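# Two robots unstack two sieve sets into a tote

## Task

Two test-sieve stacks sit on the work bench, each made of a pan, a sieve and a cover. Separate both stacks and place all six pieces entirely within the tote, with no cover or sieve having any portion of its skirt (its lower rim) sitting down inside another piece. At the end the tote must rest on the work bench without overhanging its edge anywhere. Any number of the robots may be used. Finish by releasing everything and backing the robots away. Nothing may count as placed if only a robot is keeping it there, and a robot that topples or is left leaning means failure.

## Robot and tools

Robots: r1 and r2, identical Hello Robot Stretch 3 units. Each has a two-wheel differential base (0.33 m long, 0.34 m wide, passive omni wheel at the rear), a lift on a vertical mast, and a telescoping arm that reaches out to the robot's RIGHT side, ending in a wrist with yaw, pitch and roll and a two-finger gripper. The base cannot move sideways; to shift the gripper forward or back, drive the base. Turning on the spot pivots about the point midway between the drive wheels, 0.05 m behind the front edge; with the arm retracted and wrist folded the swept circle has radius 0.28 m, and an unfolded level wrist pokes out past it.

Frames: the base frame has its origin on the floor between the drive wheels, x forward, y left, z up. hand_pose is reported in this frame, at the point where the closed fingertips meet. The odometry frame is the base frame as it was at scene start. Each robot reports in its own frames, so relative positions of the two robots come only from images, lidar_m, wrist_depth_mm and head_depth_mm.

Tool execute_actions: arguments are actions (a list holding exactly one action, or empty to just read state and images) and cameras (a list of camera names such as r1_head_camera, r1_nav_camera, r1_wrist_camera, r2_head_camera, r2_nav_camera, r2_wrist_camera, or "all"; omitted or null means all, [] means none). The single action is an object keyed by robot name, r1 and/or r2, each given its own entries; all motions in it start at once. Under a robot name:
- base: exactly one of translate_m (a relative drive in metres, straight along the robot's own heading from its last reported position, forward positive, -1 to 1) or rotate_rad (a relative turn in place, radians, counter-clockwise/left positive, -3.2 to 3.2).
- joints: absolute targets by name: lift_m 0 to 1.1 (arm height on the mast); arm_m 0 to 0.52 (extension); wrist_yaw_rad -1.345 to 4.42 (0 along the arm, positive toward the robot's front, 3.0 folded over the base); wrist_pitch_rad -1.57 to 0.451 (0 level, negative tips fingers down); wrist_roll_rad -2.911 to 2.911 (0 fingers side by side); gripper_m -0.089 to 0.179 (larger is wider; real fingertip gap is about 0.007 m less when nearly shut, 0.025 m less when fully open, zero under 0.007); head_pan_rad -3.953 to 1.73 (0 forward, positive left, -1.57 looks along the arm); head_tilt_rad -1.53 to 0.419 (negative down).
- contact_limits: only arm_m, a motor effort percentage 1 to 100 at which the arm motion halts with contact_stop; lower is softer but too low stops immediately. It also caps holding force until the next action.
Unknown keys or out-of-range numbers reject the whole call. Anything omitted may keep driving toward an earlier target. One action runs at most 15 s. Example: {"r1": {"base": {"translate_m": 0.3}}, "r2": {"joints": {"head_pan_rad": -0.8}}}.

Tool wait: seconds 0 to 10; commands nothing and returns the same state and images. Tool zoom_image: camera plus region [x0, y0, x1, y1] in pixels of that camera's latest full image (top-left origin, at most 504x504). Tool finished_scene: scene number; ends it irrevocably and reports success.

Result lines: base_status and joint_status tell how each motion of the last accepted action ended: done (for the base, wheels turned the commanded amount, slipping included), off_target (stopped short and may still push), contact_stop, time_out or torque_fault (target dropped; arm or lift then goes slack until recommanded). on_its_own covers uncommanded parts; its "held at" is a held target, not the position. joint_positions gives current values. motor_effort is percent of maximum, positive toward larger joint values, with the peak in brackets; readings carry fixed bias and noise. Positive wheel effort pushes forward. base_odometry counts wheel turns; turned_by_wheels and turned_by_imu give turning since last result; base_tilt gives forward/right lean in degrees with a fixed offset up to about 4. lidar_m: 12 distances in metres in 30-degree sectors, first straight ahead then counter-clockwise (4th left, 7th back, 10th right), in a plane 0.17 m high, range 0.15 to 12, blind to clear objects and its own body, "-" for nothing. wrist_depth_mm (45 to 1000) and head_depth_mm (280 to 4000) are 7x7 median depth grids from the top left; the head grid follows the sideways image.

Gripping: command gripper_m below the object's width to grasp; to release go at least 0.02 above where the fingers made contact. The reading and done status don't prove a grasp; check images. Over-squeezing triggers a stall guard and the object may slip.

Speed: the base is fast only when stowed (lift_m under 0.30, arm_m under 0.03, wrist_yaw_rad over 2.54); otherwise 0.10 m/s and 0.63 rad/s.

Avoid: robots touching each other (a base already in contact presses hard with any further drive, which fails the run); pushing the arm into something rigid with the gripper above roughly 0.45 m, which can tip the robot; driving while gripping or pushing something fixed; snagging furniture, especially in reverse. If tilt appears, back off in small steps, free the gripper, and lower lift_m to about 0.2. Fold or unfold the wrist only with lift_m 0.32 to 0.95, pitch -0.4, roll near 0; once folded the lift may drop to 0.25. Keep pitch at -0.5 or below when yaw is under -0.4. Wrist servos pushed hard for seconds shut off for 10 s. Drops, slams, hard pushes and objects falling are penalised; loose objects may occasionally be nudged by outside pushes. Robots move at slightly different rates, so jointly carried loads risk tipping.

Each tool is called after "Request:" by a JSON object that holds its "method" and its "body", one argument or row to a line.

## Session

Request:
{"method": "execute_actions", "body": {
  "actions": []
}}

Scene clock: 0.00 s.
r1.base_odometry: x=+0.000 y=+0.000 heading=+0.000 (m, m, rad; r1's odometry frame)
r1.turned_by_wheels: +0.000 (rad since the last result)
r1.turned_by_imu: +0.000 (rad since the last result)
r1.base_tilt: forward=-0.5 right=+0.5 (deg)
r1.lidar_m: 1.33 2.78 3.14 3.94 3.72 1.13 2.07 5.66 1.74 1.14 1.05 1.07
r1.head_depth_mm: 1149 1163 1169 1174 1179 1189 1189 / 1295 1309 1306 1314 1323 1334 1337 / 1469 1479 1507 1500 1514 1519 1540 / 1643 1723 1724 1737 1759 1771 1781 / 1816 2034 2065 2069 2067 2131 2063 / 1795 2381 2534 2555 2591 2609 2157 / 1779 2657 3049 3008 3033 3022 2218
r1.base_status: not commanded
r1.joint_positions: lift_m=+0.408 arm_m=-0.001 wrist_yaw_rad=+2.847 wrist_pitch_rad=-0.321 wrist_roll_rad=-0.012 gripper_m=+0.037 head_pan_rad=+0.006 head_tilt_rad=-0.004
r1.joint_status: not commanded
r1.motor_effort: left_wheel=+0 right_wheel=+0 lift_m=+25 arm_m=+0 wrist_yaw_rad=+0 wrist_pitch_rad=+4 wrist_roll_rad=+0 gripper_m=-1 head_pan_rad=+1 head_tilt_rad=+2 (%)
r1.hand_pose: x=+0.0471 y=+0.0816 z=+0.4435 quat_wxyz=(+0.214, +0.703, +0.011, +0.678) (m; r1's base frame)
r1.wrist_depth_mm: - - - - - - - / - - - - - - - / - - - - - - - / - - - - - - 994 / 885 - 895 848 874 817 808 / 727 - 729 717 675 683 677 / 622 615 602 613 609 591 574
r2.base_odometry: x=+0.000 y=+0.000 heading=+0.000 (m, m, rad; r2's odometry frame)
r2.turned_by_wheels: +0.000 (rad since the last result)
r2.turned_by_imu: +0.000 (rad since the last result)
r2.base_tilt: forward=+1.6 right=-0.2 (deg)
r2.lidar_m: 1.74 0.99 0.85 0.84 0.97 1.66 3.08 3.54 3.86 1.30 1.37 2.31
r2.head_depth_mm: 1944 2837 - - - 3996 2597 / 1927 2846 - - - - 2583 / 1938 2827 - - - 3742 2575 / 1915 2706 3036 3033 2948 2942 2553 / 1907 2267 2243 2231 2215 2184 2178 / 1763 1775 1780 1766 1739 1729 1721 / 1488 1475 1463 1456 1447 1437 1438
r2.base_status: not commanded
r2.joint_positions: lift_m=+0.307 arm_m=-0.001 wrist_yaw_rad=+2.936 wrist_pitch_rad=-0.361 wrist_roll_rad=-0.019 gripper_m=+0.037 head_pan_rad=+0.013 head_tilt_rad=-0.019
r2.joint_status: not commanded
r2.motor_effort: left_wheel=+0 right_wheel=+0 lift_m=+20 arm_m=-1 wrist_yaw_rad=+0 wrist_pitch_rad=+6 wrist_roll_rad=-1 gripper_m=+0 head_pan_rad=+0 head_tilt_rad=+2 (%)
r2.hand_pose: x=+0.0260 y=+0.0822 z=+0.3330 quat_wxyz=(+0.198, +0.698, +0.057, +0.686) (m; r2's base frame)
r2.wrist_depth_mm: - 776 803 804 793 783 774 / - 833 855 844 838 843 840 / 943 894 911 899 892 871 876 / 905 - 941 924 926 928 913 / 722 - 748 733 733 730 738 / 591 - - 600 623 599 606 / 506 499 496 509 490 509 518
pictures: r1_head_camera (sideways: a quarter turn clockwise sets it upright), r1_nav_camera (sideways: a quarter turn counterclockwise sets it upright), r1_wrist_camera, r2_head_camera (sideways: a quarter turn clockwise sets it upright), r2_nav_camera (sideways: a quarter turn counterclockwise sets it upright), r2_wrist_camera
Images, in order (width x height): r1_head_camera 896x504, r1_nav_camera 672x504, r1_wrist_camera 644x364, r2_head_camera 896x504, r2_nav_camera 672x504, r2_wrist_camera 644x364.

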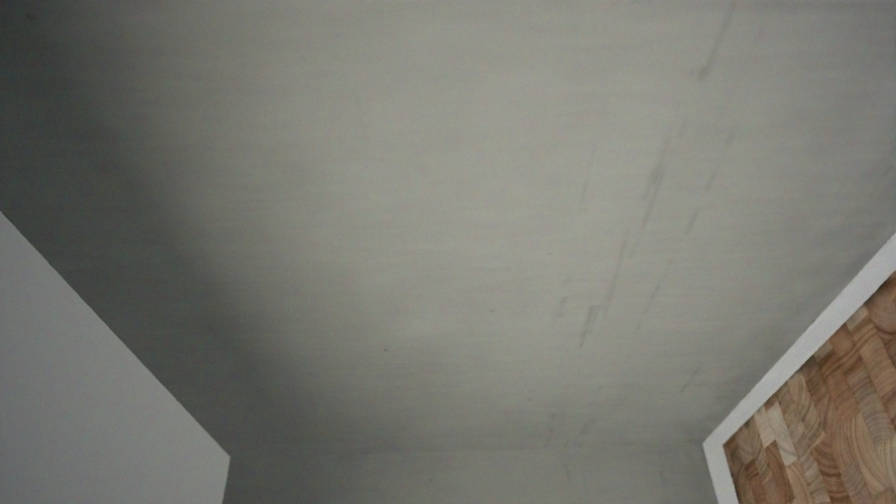

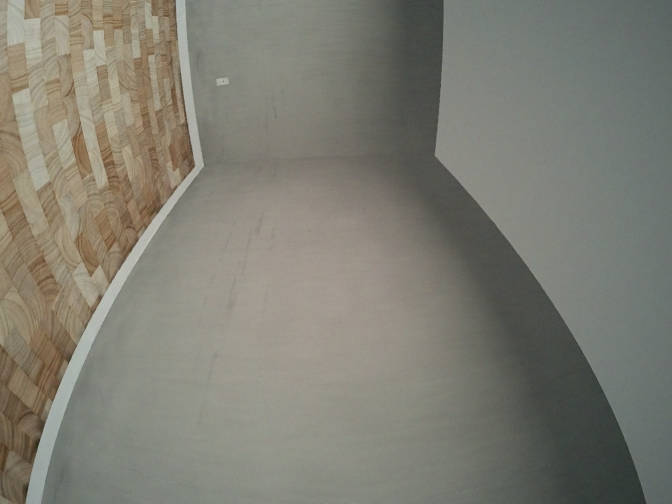

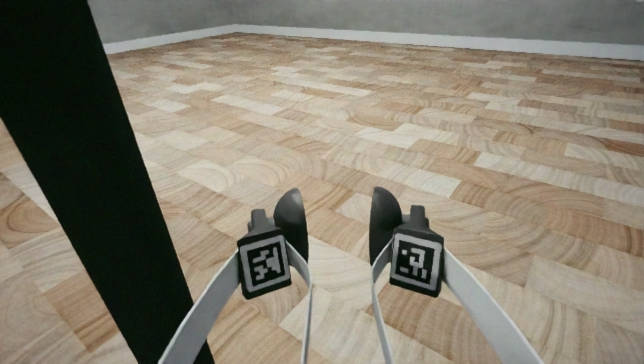

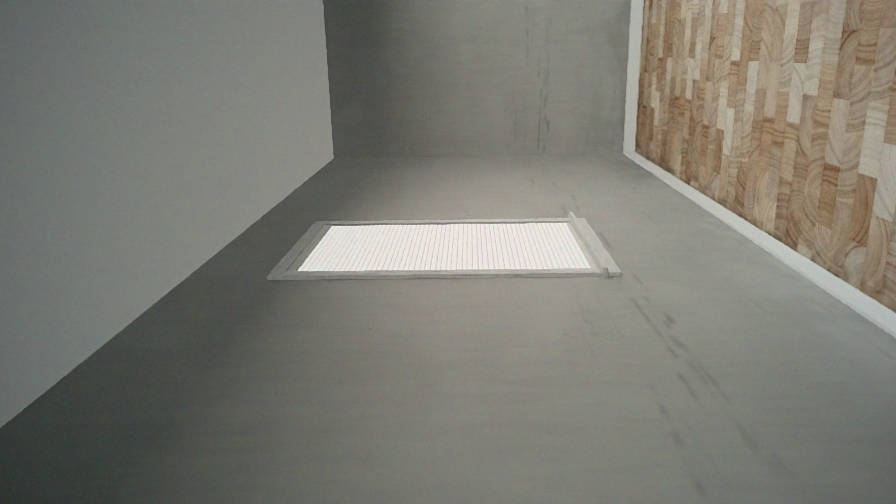

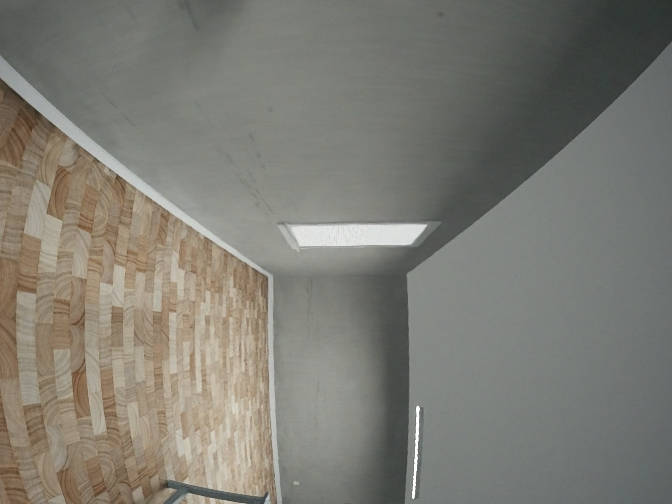

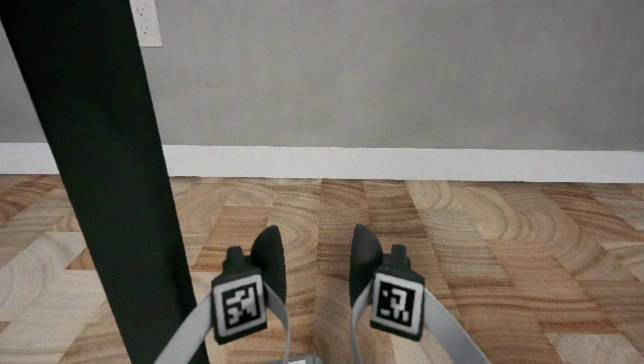

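Request:
{"method": "execute_actions", "body": {
  "actions": [
    {"r1":{"joints":{"head_pan_rad":-3.3,"head_tilt_rad":-0.5}},"r2":{"joints":{"head_pan_rad":-1.4,"head_tilt_rad":-0.5}}}
  ],
  "cameras": ["r1_head_camera","r1_nav_camera","r2_head_camera","r2_nav_camera"]
}}

Scene clock: 6.57 s.
r1.base_odometry: x=+0.000 y=+0.000 heading=+0.000 (m, m, rad; r1's odometry frame)
r1.turned_by_wheels: +0.000 (rad since the last result)
r1.turned_by_imu: +0.001 (rad since the last result)
r1.base_tilt: forward=-0.4 right=+0.5 (deg)
r1.lidar_m: 1.33 2.78 3.16 3.92 3.73 1.13 2.07 5.67 1.73 1.14 1.05 1.06
r1.head_depth_mm: 3435 3648 1832 2448 1928 1548 1273 / 3684 - 1837 1272 1823 1511 1275 / - - 1828 2288 2012 1556 1280 / - - 1740 2526 2041 1582 1292 / - - 1765 2725 2041 1589 1290 / - - 2178 2830 2030 1586 1294 / - - - 2762 2037 1601 1303
r1.base_status: not commanded
r1.joint_positions: lift_m=+0.408 arm_m=-0.001 wrist_yaw_rad=+2.847 wrist_pitch_rad=-0.321 wrist_roll_rad=-0.012 gripper_m=+0.037 head_pan_rad=-3.293 head_tilt_rad=-0.494
r1.joint_status: all done
r1.motor_effort: left_wheel=+0(0) right_wheel=-1(1) lift_m=+26(26) arm_m=+0(0) wrist_yaw_rad=+0(1) wrist_pitch_rad=+4(4) wrist_roll_rad=+0(0) gripper_m=+0(0) head_pan_rad=-3(38) head_tilt_rad=-1(30) (%)
r1.hand_pose: x=+0.0471 y=+0.0816 z=+0.4435 quat_wxyz=(+0.214, +0.703, +0.011, +0.678) (m; r1's base frame)
r1.wrist_depth_mm: - - - - - - - / - - - - - - - / - - - - - - - / - - - - - - 983 / 920 - 863 829 864 811 815 / 734 - 708 699 667 694 672 / 631 606 602 604 600 590 571
r2.base_odometry: x=+0.000 y=+0.000 heading=+0.000 (m, m, rad; r2's odometry frame)
r2.turned_by_wheels: +0.000 (rad since the last result)
r2.turned_by_imu: +0.001 (rad since the last result)
r2.base_tilt: forward=+1.6 right=-0.2 (deg)
r2.lidar_m: 1.74 0.99 0.85 0.84 0.97 1.65 3.08 3.55 3.87 1.30 1.37 2.31
r2.head_depth_mm: 3399 3677 3894 3020 2182 1708 1412 / 3533 3831 3946 3071 2190 1715 1406 / 3675 3952 - 2763 2205 1731 1417 / 3868 - 2119 1466 2067 1679 1420 / - - 2115 2669 2226 1740 1422 / - - 1972 2682 2246 1747 1426 / - - 1963 2801 2184 1743 1432
r2.base_status: not commanded
r2.joint_positions: lift_m=+0.307 arm_m=-0.001 wrist_yaw_rad=+2.936 wrist_pitch_rad=-0.361 wrist_roll_rad=-0.019 gripper_m=+0.037 head_pan_rad=-1.393 head_tilt_rad=-0.494
r2.joint_status: all done
r2.motor_effort: left_wheel=-1(0) right_wheel=+0(0) lift_m=+20(21) arm_m=+0(0) wrist_yaw_rad=-1(0) wrist_pitch_rad=+6(6) wrist_roll_rad=+0(0) gripper_m=+0(0) head_pan_rad=-3(28) head_tilt_rad=-2(20) (%)
r2.hand_pose: x=+0.0260 y=+0.0822 z=+0.3330 quat_wxyz=(+0.198, +0.698, +0.057, +0.686) (m; r2's base frame)
r2.wrist_depth_mm: - 785 801 786 783 783 780 / - 845 825 836 839 832 841 / 911 901 896 915 886 910 880 / 921 - 930 924 936 926 890 / 718 - 737 730 733 741 727 / 599 - - 603 614 601 606 / 507 505 498 505 500 515 509
pictures: r1_head_camera (sideways: a quarter turn clockwise sets it upright), r1_nav_camera (sideways: a quarter turn counterclockwise sets it upright), r2_head_camera (sideways: a quarter turn clockwise sets it upright), r2_nav_camera (sideways: a quarter turn counterclockwise sets it upright)
Images, in order (width x height): r1_head_camera 896x504, r1_nav_camera 672x504, r2_head_camera 896x504, r2_nav_camera 672x504.

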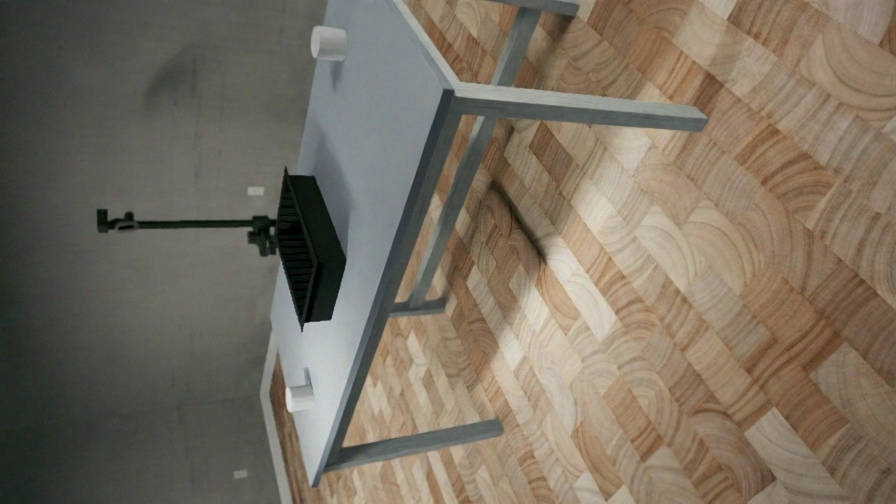

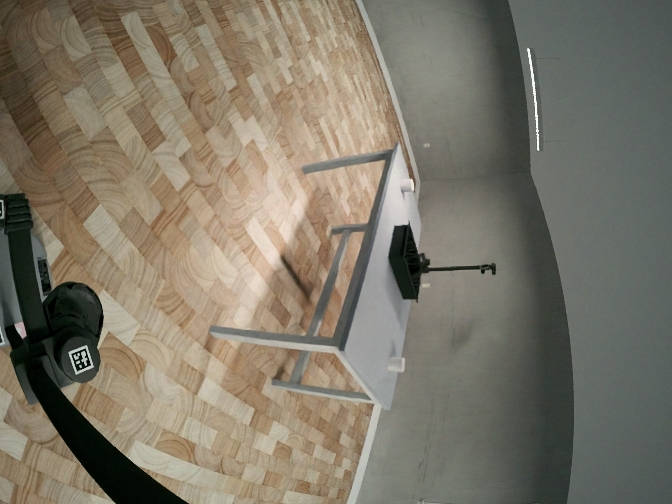

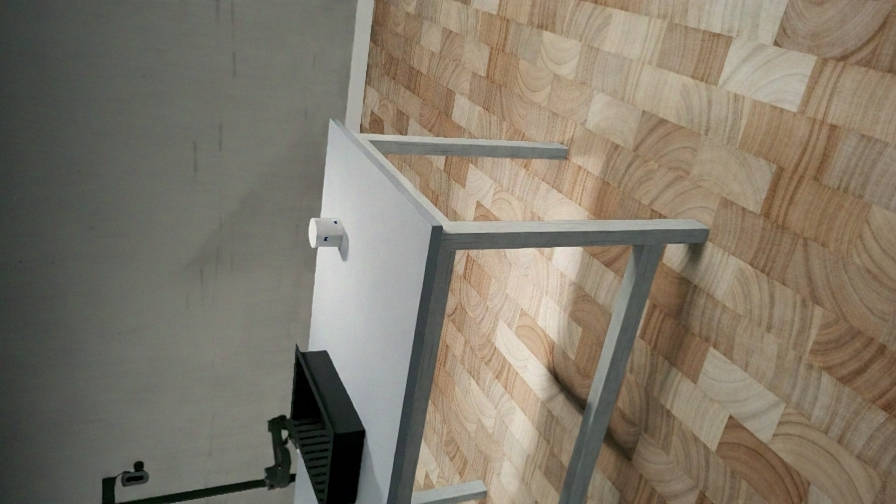

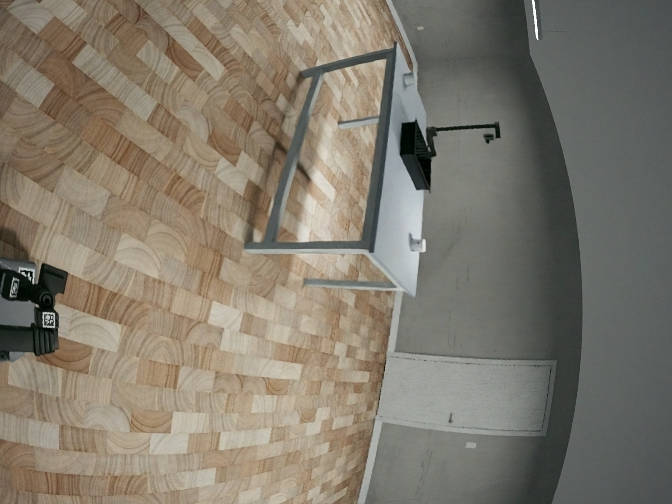

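Request:
{"method": "zoom_image", "body": {
  "camera": "r1_head_camera",
  "region": [280,10,380,80]
}}

Request:
{"method": "zoom_image", "body": {
  "camera": "r2_head_camera",
  "region": [280,200,380,270]
}}

Region (280, 10, 380, 80) of r1_head_camera's 896x504 image, scaled by 5.040, with more detail than that image has; it fills the top 353 rows of this view, and the rest is white.

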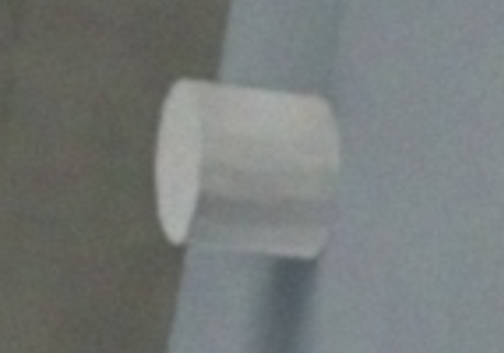

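Region (280, 200, 380, 270) of r2_head_camera's 896x504 image, scaled by 5.040, with more detail than that image has; it fills the top 353 rows of this view, and the rest is white.

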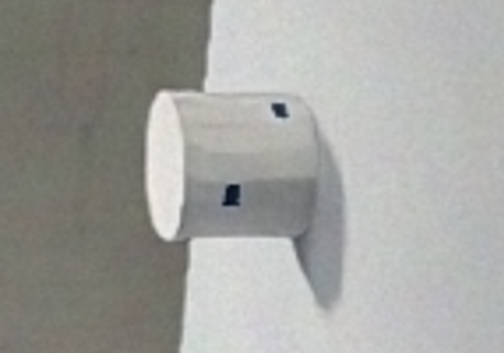

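Request:
{"method": "execute_actions", "body": {
  "actions": [
    {"r1":{"joints":{"lift_m":0.27,"wrist_yaw_rad":3.0,"head_pan_rad":-0.6,"head_tilt_rad":-0.6}},"r2":{"joints":{"lift_m":0.27,"wrist_yaw_rad":3.0,"head_pan_rad":-0.5,"head_tilt_rad":-0.6}}}
  ],
  "cameras": []
}}

Request:
{"method": "execute_actions", "body": {
  "actions": [
    {"r1":{"base":{"rotate_rad":-2.833}},"r2":{"base":{"rotate_rad":-0.747}}}
  ],
  "cameras": []
}}

Request:
{"method": "execute_actions", "body": {
  "actions": [
    {"r1":{"base":{"translate_m":1.0}},"r2":{"base":{"translate_m":1.0}}}
  ],
  "cameras": ["r1_head_camera","r1_nav_camera","r2_head_camera","r2_nav_camera"]
}}

Scene clock: 86.90 s.
r1.base_odometry: x=+0.000 y=+0.000 heading=+0.000 (m, m, rad; r1's odometry frame)
r1.turned_by_wheels: +0.000 (rad since the last result)
r1.turned_by_imu: +0.001 (rad since the last result)
r1.base_tilt: forward=-0.4 right=+0.5 (deg)
r1.lidar_m: 1.33 2.77 3.14 3.94 3.72 1.13 2.07 5.68 1.74 1.14 1.05 1.06
r1.head_depth_mm: 814 901 1006 1131 1294 1406 1200 / 846 937 1040 1182 1361 1432 1203 / 871 968 1079 1228 1416 1440 1208 / 898 996 1124 1282 1495 1453 1215 / 927 1034 1170 1341 1581 1456 1225 / 959 1071 1216 1398 1648 1459 1230 / 993 1117 1273 1480 1715 1471 1224
r1.base_status: not commanded
r1.joint_positions: lift_m=+0.270 arm_m=-0.001 wrist_yaw_rad=+2.998 wrist_pitch_rad=-0.321 wrist_roll_rad=-0.012 gripper_m=+0.037 head_pan_rad=-0.607 head_tilt_rad=-0.592
r1.joint_status: all done
r1.motor_effort: left_wheel=+0(0) right_wheel=-1(1) lift_m=+22(27) arm_m=+0(0) wrist_yaw_rad=+1(1) wrist_pitch_rad=+4(4) wrist_roll_rad=+0(0) gripper_m=+0(1) head_pan_rad=+4(37) head_tilt_rad=-3(15) (%)
r1.hand_pose: x=+0.0124 y=+0.0893 z=+0.3053 quat_wxyz=(+0.163, +0.700, +0.064, +0.692) (m; r1's base frame)
r1.wrist_depth_mm: - - - - - - - / - - - - - - - / - - - - - - 997 / 883 854 795 787 795 778 752 / 659 667 - 628 644 610 607 / 552 537 - 527 500 515 506 / 464 484 - - 440 441 434
r2.base_odometry: x=+0.000 y=+0.000 heading=+0.000 (m, m, rad; r2's odometry frame)
r2.turned_by_wheels: +0.000 (rad since the last result)
r2.turned_by_imu: +0.001 (rad since the last result)
r2.base_tilt: forward=+1.7 right=-0.2 (deg)
r2.lidar_m: 1.74 0.99 0.84 0.84 0.97 1.66 3.09 3.55 3.87 1.30 1.37 2.31
r2.head_depth_mm: - - 3247 2413 1941 1564 1309 / - - 3668 2510 1943 1563 1313 / - - 3687 2562 1941 1571 1317 / - - 3710 2566 1959 1571 1323 / - - 3777 2579 1959 1582 1334 / - - 3822 2600 1962 1604 1327 / - - 3788 2589 1980 1599 1337
r2.base_status: not commanded
r2.joint_positions: lift_m=+0.270 arm_m=-0.001 wrist_yaw_rad=+2.998 wrist_pitch_rad=-0.362 wrist_roll_rad=-0.019 gripper_m=+0.037 head_pan_rad=-0.507 head_tilt_rad=-0.593
r2.joint_status: all done
r2.motor_effort: left_wheel=-1(1) right_wheel=+0(0) lift_m=+16(19) arm_m=+0(0) wrist_yaw_rad=+2(3) wrist_pitch_rad=+6(6) wrist_roll_rad=+0(0) gripper_m=-1(0) head_pan_rad=+2(27) head_tilt_rad=-2(10) (%)
r2.hand_pose: x=+0.0117 y=+0.0846 z=+0.2956 quat_wxyz=(+0.176, +0.696, +0.079, +0.692) (m; r2's base frame)
r2.wrist_depth_mm: 846 - 815 797 777 754 738 / 900 - 847 856 812 805 792 / 973 - 910 917 880 860 841 / 845 - 857 842 877 846 865 / 670 663 688 675 680 667 673 / 545 545 - 549 570 556 550 / 462 477 - 483 460 471 468
pictures: none
No camera images: the call's "cameras" was empty. Leave "cameras" out to get every camera's image.

Scene clock: 89.90 s.
r1.base_odometry: x=+0.000 y=+0.000 heading=-2.833 (m, m, rad; r1's odometry frame)
r1.turned_by_wheels: -2.833 (rad since the last result)
r1.turned_by_imu: -2.780 (rad since the last result)
r1.base_tilt: forward=-0.4 right=+0.8 (deg)
r1.lidar_m: 2.21 2.23 1.24 1.05 1.05 1.19 2.02 3.12 3.53 3.74 1.17 1.13
r1.head_depth_mm: 3314 3616 1686 2114 1780 1435 1201 / 3499 3853 1455 2144 1776 1436 1201 / 3740 - 1381 2141 1669 1447 1204 / - - 1485 2333 1799 1449 1207 / - - 1627 2395 1804 1457 1222 / - - 1793 2417 1813 1459 1218 / - - 3159 2335 1829 1471 1225
r1.base_status: done
r1.joint_positions: lift_m=+0.270 arm_m=-0.001 wrist_yaw_rad=+2.999 wrist_pitch_rad=-0.321 wrist_roll_rad=-0.012 gripper_m=+0.037 head_pan_rad=-0.607 head_tilt_rad=-0.594
r1.joint_status: not commanded
r1.motor_effort: left_wheel=+4(15) right_wheel=-4(9) lift_m=+22(21) arm_m=+0(0) wrist_yaw_rad=+1(1) wrist_pitch_rad=+4(4) wrist_roll_rad=+0(0) gripper_m=-1(0) head_pan_rad=+3(3) head_tilt_rad=-2(3) (%)
r1.hand_pose: x=+0.0123 y=+0.0893 z=+0.3052 quat_wxyz=(+0.162, +0.700, +0.064, +0.693) (m; r1's base frame)
r1.wrist_depth_mm: 825 - - - - - - / 868 - - - - - - / 918 950 - - - - 983 / 837 847 813 802 777 734 770 / 667 653 - 645 646 622 608 / 556 534 - 530 504 507 507 / 472 482 - - 448 444 440
r2.base_odometry: x=+0.000 y=+0.000 heading=-0.747 (m, m, rad; r2's odometry frame)
r2.turned_by_wheels: -0.747 (rad since the last result)
r2.turned_by_imu: -0.737 (rad since the last result)
r2.base_tilt: forward=+1.6 right=-0.3 (deg)
r2.lidar_m: 1.76 2.89 1.15 0.87 0.85 0.89 1.25 3.08 3.23 4.02 1.90 1.30
r2.head_depth_mm: 3509 3831 1987 2400 1926 1557 1313 / 3727 - 1593 2401 1877 1564 1324 / 3930 - 1508 2434 1810 1569 1319 / - - 1623 2544 1876 1563 1318 / - 3789 1764 2560 1955 1579 1327 / - - 1917 2561 1964 1591 1331 / - - 3173 2508 1973 1595 1333
r2.base_status: done
r2.joint_positions: lift_m=+0.270 arm_m=-0.001 wrist_yaw_rad=+2.999 wrist_pitch_rad=-0.362 wrist_roll_rad=-0.019 gripper_m=+0.037 head_pan_rad=-0.507 head_tilt_rad=-0.593
r2.joint_status: not commanded
r2.motor_effort: left_wheel=+2(9) right_wheel=-3(8) lift_m=+18(17) arm_m=+0(0) wrist_yaw_rad=+1(2) wrist_pitch_rad=+6(6) wrist_roll_rad=+0(0) gripper_m=+0(0) head_pan_rad=+2(2) head_tilt_rad=-1(2) (%)
r2.hand_pose: x=+0.0116 y=+0.0846 z=+0.2956 quat_wxyz=(+0.176, +0.696, +0.079, +0.692) (m; r2's base frame)
r2.wrist_depth_mm: 635 - 839 - - - - / 672 - 884 - - - - / 688 - 918 - - - - / 724 - 869 847 846 854 872 / 645 669 699 659 669 677 675 / 556 544 - 552 569 547 555 / 469 475 - 485 459 470 473
pictures: none
No camera images: the call's "cameras" was empty. Leave "cameras" out to get every camera's image.

Scene clock: 95.00 s.
r1.base_odometry: x=-0.953 y=-0.304 heading=-2.833 (m, m, rad; r1's odometry frame)
r1.turned_by_wheels: +0.000 (rad since the last result)
r1.turned_by_imu: +0.005 (rad since the last result)
r1.base_tilt: forward=-0.4 right=+0.4 (deg)
r1.lidar_m: 4.72 2.81 1.58 1.34 1.34 1.52 2.57 4.06 4.05 0.79 1.36 1.24
r1.head_depth_mm: 3040 3252 1237 908 1663 1433 1192 / 3185 3544 1363 947 1705 1434 1210 / 3516 3883 1376 1000 1777 1448 1208 / 3800 - 1387 1110 1798 1456 1210 / - - 1401 2094 1834 1464 1219 / - - 3529 1471 1706 1453 1223 / - - 3534 2423 1832 1464 1223
r1.base_status: done
r1.joint_positions: lift_m=+0.270 arm_m=-0.001 wrist_yaw_rad=+2.999 wrist_pitch_rad=-0.321 wrist_roll_rad=-0.012 gripper_m=+0.037 head_pan_rad=-0.607 head_tilt_rad=-0.594
r1.joint_status: not commanded
r1.motor_effort: left_wheel=+3(12) right_wheel=-3(6) lift_m=+22(22) arm_m=+0(0) wrist_yaw_rad=+0(1) wrist_pitch_rad=+4(4) wrist_roll_rad=+0(0) gripper_m=-1(0) head_pan_rad=+3(3) head_tilt_rad=-4(2) (%)
r1.hand_pose: x=+0.0122 y=+0.0893 z=+0.3052 quat_wxyz=(+0.162, +0.700, +0.064, +0.693) (m; r1's base frame)
r1.wrist_depth_mm: - - - - - - - / - - - - - - - / - - - - - - 981 / 838 815 823 797 782 770 739 / 680 658 - 639 648 622 611 / 541 533 - 530 510 515 511 / 470 488 - - 450 448 436
r2.base_odometry: x=+0.734 y=-0.679 heading=-0.747 (m, m, rad; r2's odometry frame)
r2.turned_by_wheels: +0.000 (rad since the last result)
r2.turned_by_imu: +0.002 (rad since the last result)
r2.base_tilt: forward=+1.7 right=-0.2 (deg)
r2.lidar_m: 1.07 4.47 1.80 1.35 1.33 1.37 1.94 3.94 4.15 0.75 0.72 0.76
r2.head_depth_mm: 3062 3294 1306 982 875 1559 1226 / 3259 3554 1325 990 1758 1565 1255 / 3439 3798 1499 1032 1824 1572 1291 / 3622 - 1523 1049 1933 1498 1325 / 3883 - 1527 1133 1968 1493 1323 / - - 1542 1223 1958 1540 1332 / - - 3865 1381 1787 1601 1343
r2.base_status: done
r2.joint_positions: lift_m=+0.270 arm_m=-0.001 wrist_yaw_rad=+2.999 wrist_pitch_rad=-0.362 wrist_roll_rad=-0.019 gripper_m=+0.037 head_pan_rad=-0.507 head_tilt_rad=-0.594
r2.joint_status: not commanded
r2.motor_effort: left_wheel=+2(9) right_wheel=-3(6) lift_m=+17(18) arm_m=+0(1) wrist_yaw_rad=+1(1) wrist_pitch_rad=+6(6) wrist_roll_rad=+0(0) gripper_m=-1(1) head_pan_rad=+2(2) head_tilt_rad=-2(3) (%)
r2.hand_pose: x=+0.0115 y=+0.0846 z=+0.2956 quat_wxyz=(+0.176, +0.696, +0.079, +0.692) (m; r2's base frame)
r2.wrist_depth_mm: 942 - - - - - - / - - - - - - - / - - - - - - - / 857 - 863 875 864 868 851 / 669 665 698 675 690 670 671 / 542 544 - 547 572 549 551 / 468 472 - 482 455 470 476
pictures: r1_head_camera (sideways: a quarter turn clockwise sets it upright), r1_nav_camera (sideways: a quarter turn counterclockwise sets it upright), r2_head_camera (sideways: a quarter turn clockwise sets it upright), r2_nav_camera (sideways: a quarter turn counterclockwise sets it upright)
Images, in order (width x height): r1_head_camera 896x504, r1_nav_camera 672x504, r2_head_camera 896x504, r2_nav_camera 672x504.

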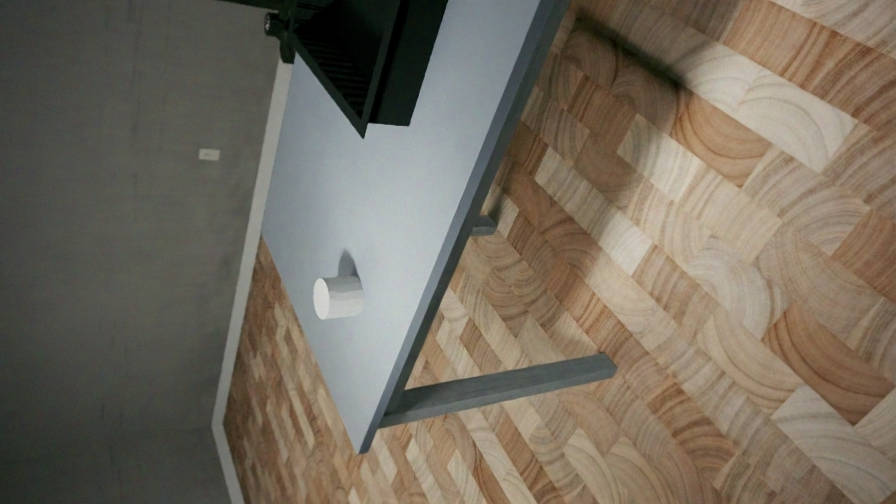

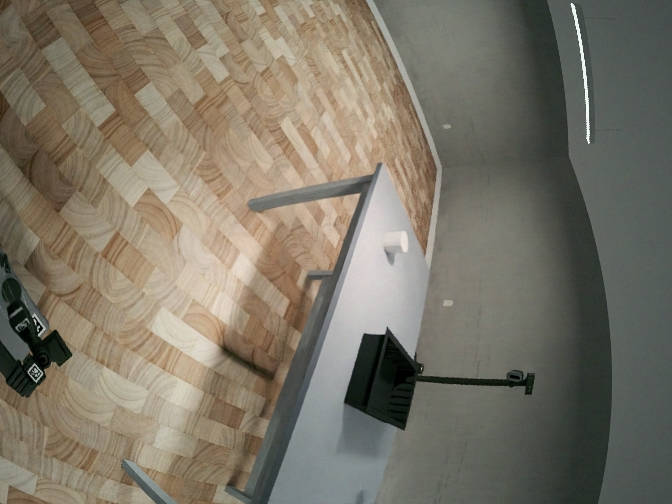

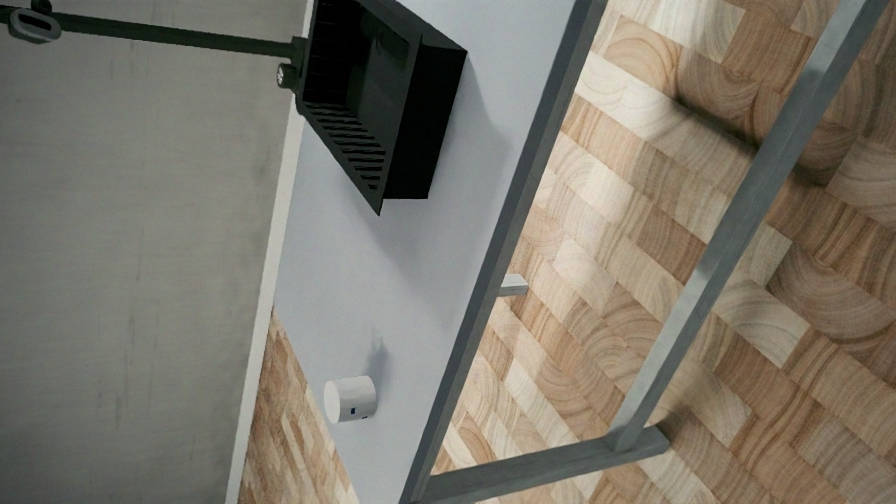

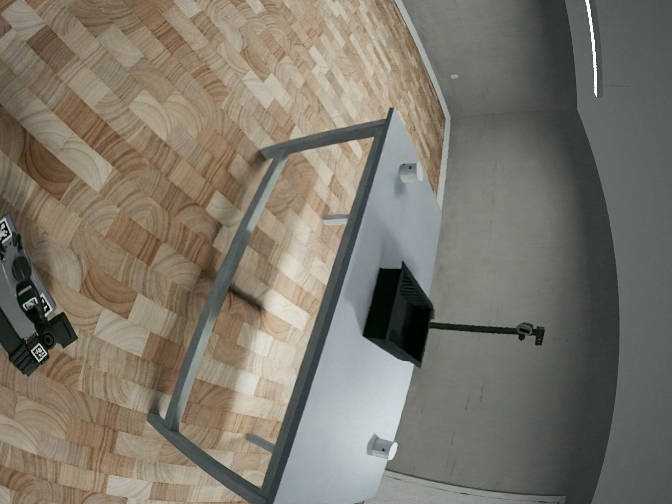

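Request:
{"method": "execute_actions", "body": {
  "actions": [
    {"r1":{"base":{"rotate_rad":-0.133}},"r2":{"base":{"rotate_rad":-0.11}}}
  ],
  "cameras": []
}}

Request:
{"method": "execute_actions", "body": {
  "actions": [
    {"r1":{"base":{"translate_m":0.97},"joints":{"head_pan_rad":-1.57,"head_tilt_rad":-0.9}},"r2":{"base":{"translate_m":1.0},"joints":{"head_pan_rad":-1.57,"head_tilt_rad":-0.9}}}
  ],
  "cameras": []
}}

Request:
{"method": "execute_actions", "body": {
  "actions": [
    {"r1":{"base":{"rotate_rad":0.465}},"r2":{"base":{"rotate_rad":0.415}}}
  ],
  "cameras": ["r1_head_camera","r1_nav_camera","r2_head_camera","r2_nav_camera"]
}}

Scene clock: 121.27 s.
r1.base_odometry: x=-0.953 y=-0.304 heading=-2.966 (m, m, rad; r1's odometry frame)
r1.turned_by_wheels: -0.133 (rad since the last result)
r1.turned_by_imu: -0.130 (rad since the last result)
r1.base_tilt: forward=-0.4 right=+0.5 (deg)
r1.lidar_m: 1.24 3.76 1.73 1.36 1.34 1.44 2.14 4.06 4.38 0.79 1.35 1.45
r1.head_depth_mm: 2841 3180 1232 931 1605 1423 1199 / 3048 3351 1276 943 1664 1440 1202 / 3255 3578 1379 952 1785 1430 1211 / 3454 3823 1398 1012 1814 1446 1220 / 3685 - 1403 1087 1813 1455 1220 / 3859 - 1424 2117 1810 1465 1219 / - - 3604 1375 1706 1473 1223
r1.base_status: done
r1.joint_positions: lift_m=+0.270 arm_m=-0.001 wrist_yaw_rad=+2.999 wrist_pitch_rad=-0.321 wrist_roll_rad=-0.012 gripper_m=+0.037 head_pan_rad=-0.607 head_tilt_rad=-0.594
r1.joint_status: not commanded
r1.motor_effort: left_wheel=+3(12) right_wheel=-3(8) lift_m=+22(23) arm_m=-1(0) wrist_yaw_rad=+1(0) wrist_pitch_rad=+4(4) wrist_roll_rad=+0(0) gripper_m=+0(0) head_pan_rad=+3(3) head_tilt_rad=-2(3) (%)
r1.hand_pose: x=+0.0122 y=+0.0893 z=+0.3052 quat_wxyz=(+0.162, +0.700, +0.064, +0.693) (m; r1's base frame)
r1.wrist_depth_mm: - - - - - - - / - - - - - - - / - - - - - - 989 / 846 836 813 808 782 774 748 / 663 663 - 643 630 613 600 / 559 542 - 530 499 507 503 / 467 495 - - 449 439 434
r2.base_odometry: x=+0.734 y=-0.679 heading=-0.857 (m, m, rad; r2's odometry frame)
r2.turned_by_wheels: -0.110 (rad since the last result)
r2.turned_by_imu: -0.108 (rad since the last result)
r2.base_tilt: forward=+1.6 right=-0.3 (deg)
r2.lidar_m: 0.96 4.72 2.01 1.39 1.31 1.33 1.74 3.96 4.03 0.77 0.72 0.74
r2.head_depth_mm: 3014 3222 3330 1026 853 1560 1257 / 3107 3397 1327 992 901 1569 1230 / 3274 3541 1333 1001 1765 1570 1265 / 3425 3796 1513 1045 1880 1578 1325 / 3647 3986 1531 1058 1973 1503 1335 / 3833 - 1551 1111 1977 1509 1329 / - - 1555 1177 1980 1515 1342
r2.base_status: done
r2.joint_positions: lift_m=+0.270 arm_m=-0.001 wrist_yaw_rad=+2.999 wrist_pitch_rad=-0.362 wrist_roll_rad=-0.019 gripper_m=+0.037 head_pan_rad=-0.507 head_tilt_rad=-0.594
r2.joint_status: not commanded
r2.motor_effort: left_wheel=+2(8) right_wheel=-3(8) lift_m=+17(17) arm_m=+0(0) wrist_yaw_rad=+1(1) wrist_pitch_rad=+6(6) wrist_roll_rad=+0(0) gripper_m=+0(0) head_pan_rad=+2(1) head_tilt_rad=-2(2) (%)
r2.hand_pose: x=+0.0115 y=+0.0846 z=+0.2956 quat_wxyz=(+0.176, +0.696, +0.079, +0.692) (m; r2's base frame)
r2.wrist_depth_mm: 923 - - - - - - / - - - - - - - / - - - - - - - / 834 - 843 853 873 864 859 / 668 670 698 677 671 670 678 / 542 546 - 555 574 557 554 / 466 473 - 482 457 469 470
pictures: none
No camera images: the call's "cameras" was empty. Leave "cameras" out to get every camera's image.

Scene clock: 126.37 s.
r1.base_odometry: x=-1.908 y=-0.474 heading=-2.965 (m, m, rad; r1's odometry frame)
r1.turned_by_wheels: +0.000 (rad since the last result)
r1.turned_by_imu: +0.005 (rad since the last result)
r1.base_tilt: forward=-0.4 right=+0.6 (deg)
r1.lidar_m: 3.90 3.84 2.23 1.75 1.74 1.86 2.78 1.29 1.24 0.97 0.39 0.34
r1.head_depth_mm: 3184 928 749 663 1404 1227 1091 / 3101 967 775 664 1345 1240 1130 / 3074 937 805 668 1329 1239 1138 / 3005 1019 807 671 599 1245 1124 / 2828 1031 818 645 579 1247 1102 / 2723 2590 822 634 580 1222 1072 / 2596 2635 825 682 582 623 1113
r1.base_status: done
r1.joint_positions: lift_m=+0.270 arm_m=-0.001 wrist_yaw_rad=+2.999 wrist_pitch_rad=-0.321 wrist_roll_rad=-0.012 gripper_m=+0.037 head_pan_rad=-1.563 head_tilt_rad=-0.889
r1.joint_status: all done
r1.motor_effort: left_wheel=+3(12) right_wheel=-3(7) lift_m=+23(22) arm_m=+0(0) wrist_yaw_rad=+1(1) wrist_pitch_rad=+4(4) wrist_roll_rad=+1(0) gripper_m=+0(0) head_pan_rad=-3(38) head_tilt_rad=-6(26) (%)
r1.hand_pose: x=+0.0122 y=+0.0893 z=+0.3052 quat_wxyz=(+0.162, +0.700, +0.064, +0.693) (m; r1's base frame)
r1.wrist_depth_mm: - - - - - - - / - - - - - - - / - - - - - - 992 / 861 839 815 803 776 772 751 / 679 661 - 629 647 614 602 / 549 540 - 524 505 513 507 / 464 487 - - 448 444 434
r2.base_odometry: x=+1.389 y=-1.435 heading=-0.856 (m, m, rad; r2's odometry frame)
r2.turned_by_wheels: +0.000 (rad since the last result)
r2.turned_by_imu: +0.002 (rad since the last result)
r2.base_tilt: forward=+1.6 right=-0.2 (deg)
r2.lidar_m: 0.22 3.88 2.86 1.98 1.87 1.91 2.49 0.89 0.26 0.18 0.17 0.17
r2.head_depth_mm: 3420 1040 772 665 599 552 1136 / 3431 1050 820 653 600 526 1105 / 3213 928 842 673 602 527 951 / 3141 1064 805 708 606 530 474 / 2986 2670 817 710 610 533 473 / 2867 2656 862 715 610 534 474 / 2676 2712 866 719 613 537 476
r2.base_status: done
r2.joint_positions: lift_m=+0.270 arm_m=-0.001 wrist_yaw_rad=+2.999 wrist_pitch_rad=-0.362 wrist_roll_rad=-0.019 gripper_m=+0.037 head_pan_rad=-1.563 head_tilt_rad=-0.889
r2.joint_status: all done
r2.motor_effort: left_wheel=+2(9) right_wheel=-2(6) lift_m=+18(17) arm_m=+0(1) wrist_yaw_rad=+0(1) wrist_pitch_rad=+6(6) wrist_roll_rad=+0(0) gripper_m=-1(0) head_pan_rad=-3(29) head_tilt_rad=-3(19) (%)
r2.hand_pose: x=+0.0115 y=+0.0846 z=+0.2956 quat_wxyz=(+0.176, +0.696, +0.079, +0.692) (m; r2's base frame)
r2.wrist_depth_mm: - - - - - - - / - - - - - - - / - - - - - - - / 855 - 862 833 863 865 862 / 670 670 684 674 666 689 683 / 553 551 - 544 578 543 554 / 468 471 - 491 458 469 473
pictures: none
No camera images: the call's "cameras" was empty. Leave "cameras" out to get every camera's image.

Scene clock: 127.80 s.
r1.base_odometry: x=-1.908 y=-0.474 heading=-2.501 (m, m, rad; r1's odometry frame)
r1.turned_by_wheels: +0.465 (rad since the last result)
r1.turned_by_imu: +0.457 (rad since the last result)
r1.base_tilt: forward=-0.3 right=+0.5 (deg)
r1.lidar_m: 3.85 2.36 1.76 1.73 1.81 2.57 1.29 1.31 0.99 0.96 0.34 3.96
r1.head_depth_mm: 2676 998 793 662 577 1223 1094 / 2732 1006 799 649 581 1233 1126 / 2715 1008 804 621 585 1233 1137 / 2718 1022 811 670 586 1240 1120 / 2721 2411 815 675 589 1117 1109 / 2755 2577 2055 694 591 1246 1113 / 2779 2599 2067 1687 1449 1262 1111
r1.base_status: done
r1.joint_positions: lift_m=+0.270 arm_m=-0.001 wrist_yaw_rad=+2.999 wrist_pitch_rad=-0.321 wrist_roll_rad=-0.012 gripper_m=+0.037 head_pan_rad=-1.563 head_tilt_rad=-0.890
r1.joint_status: not commanded
r1.motor_effort: left_wheel=-3(11) right_wheel=+2(8) lift_m=+22(22) arm_m=+0(1) wrist_yaw_rad=+0(1) wrist_pitch_rad=+4(4) wrist_roll_rad=+0(0) gripper_m=+1(0) head_pan_rad=-3(3) head_tilt_rad=-5(5) (%)
r1.hand_pose: x=+0.0122 y=+0.0893 z=+0.3052 quat_wxyz=(+0.162, +0.700, +0.064, +0.693) (m; r1's base frame)
r1.wrist_depth_mm: - - - - - - - / - - - - - - - / - - - - - - - / 847 852 807 798 783 776 757 / 679 659 - 642 650 613 601 / 550 546 - 524 499 517 509 / 470 488 - - 445 444 437
r2.base_odometry: x=+1.389 y=-1.435 heading=-0.442 (m, m, rad; r2's odometry frame)
r2.turned_by_wheels: +0.415 (rad since the last result)
r2.turned_by_imu: +0.346 (rad since the last result)
r2.base_tilt: forward=+1.8 right=-0.3 (deg)
r2.lidar_m: 0.34 3.64 2.14 1.86 1.87 2.17 3.82 0.34 0.20 0.17 0.17 0.20
r2.head_depth_mm: 2963 1492 828 665 596 524 944 / 2895 2598 794 698 600 525 490 / 2836 2607 843 704 602 528 476 / 2792 2621 845 707 604 529 471 / 2699 2660 849 710 608 532 473 / 2618 2698 859 714 610 533 474 / 2586 2708 866 716 599 515 476
r2.base_status: done
r2.joint_positions: lift_m=+0.270 arm_m=-0.001 wrist_yaw_rad=+3.000 wrist_pitch_rad=-0.362 wrist_roll_rad=-0.019 gripper_m=+0.037 head_pan_rad=-1.564 head_tilt_rad=-0.891
r2.joint_status: not commanded
r2.on_its_own: right_wheel is at rest, and its effort (+22) is outside its rest range (-18 to +18)
r2.motor_effort: left_wheel=+1(9) right_wheel=+22(47) lift_m=+18(17) arm_m=+0(0) wrist_yaw_rad=+0(1) wrist_pitch_rad=+6(6) wrist_roll_rad=+0(0) gripper_m=+0(0) head_pan_rad=-2(3) head_tilt_rad=-2(4) (%)
r2.hand_pose: x=+0.0114 y=+0.0846 z=+0.2955 quat_wxyz=(+0.176, +0.696, +0.080, +0.692) (m; r2's base frame)
r2.wrist_depth_mm: - - - - - - - / - - - - - - - / - - - - - - - / 844 - 847 852 862 855 866 / 680 665 689 670 678 685 683 / 546 544 - 556 567 549 552 / 472 485 - 483 456 468 472
pictures: r1_head_camera (sideways: a quarter turn clockwise sets it upright), r1_nav_camera (sideways: a quarter turn counterclockwise sets it upright), r2_head_camera (sideways: a quarter turn clockwise sets it upright), r2_nav_camera (sideways: a quarter turn counterclockwise sets it upright)
Images, in order (width x height): r1_head_camera 896x504, r1_nav_camera 672x504, r2_head_camera 896x504, r2_nav_camera 672x504.

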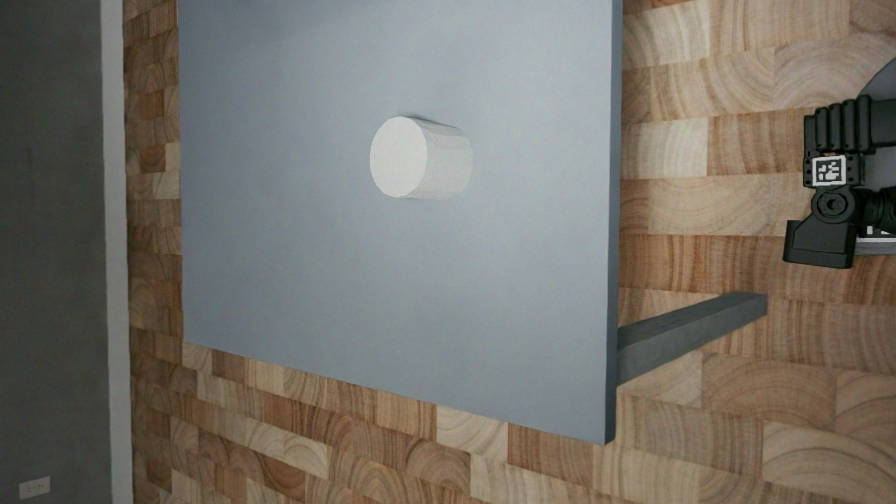

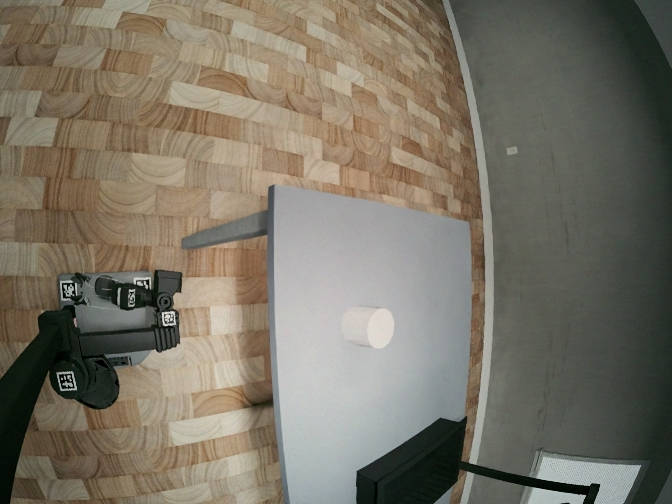

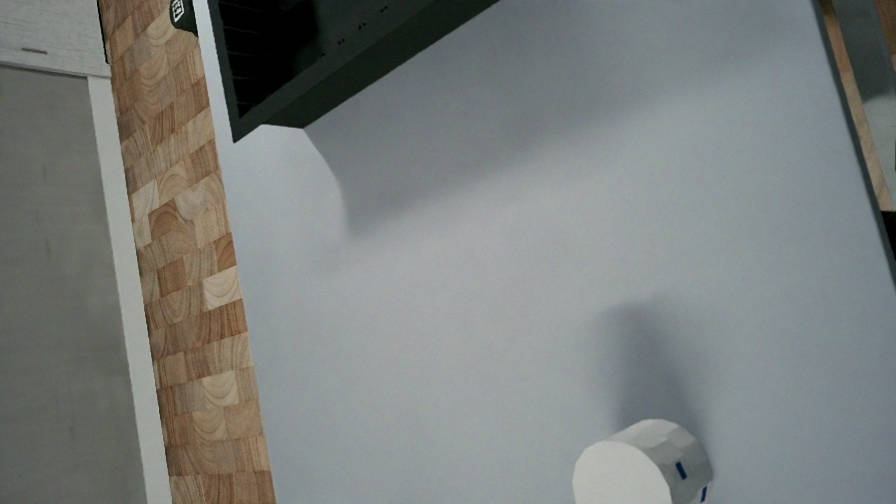

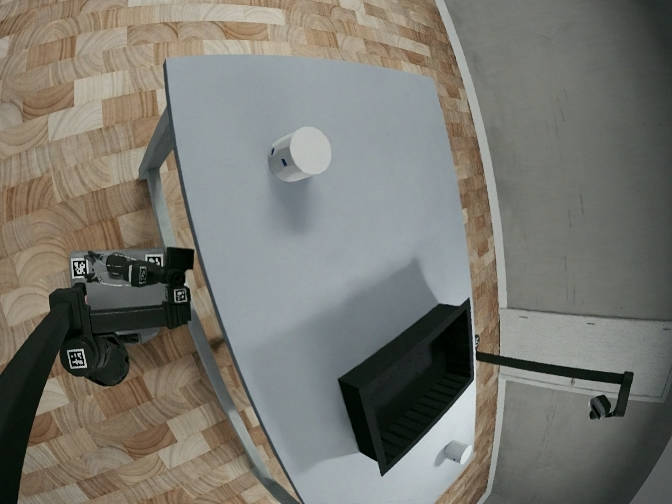

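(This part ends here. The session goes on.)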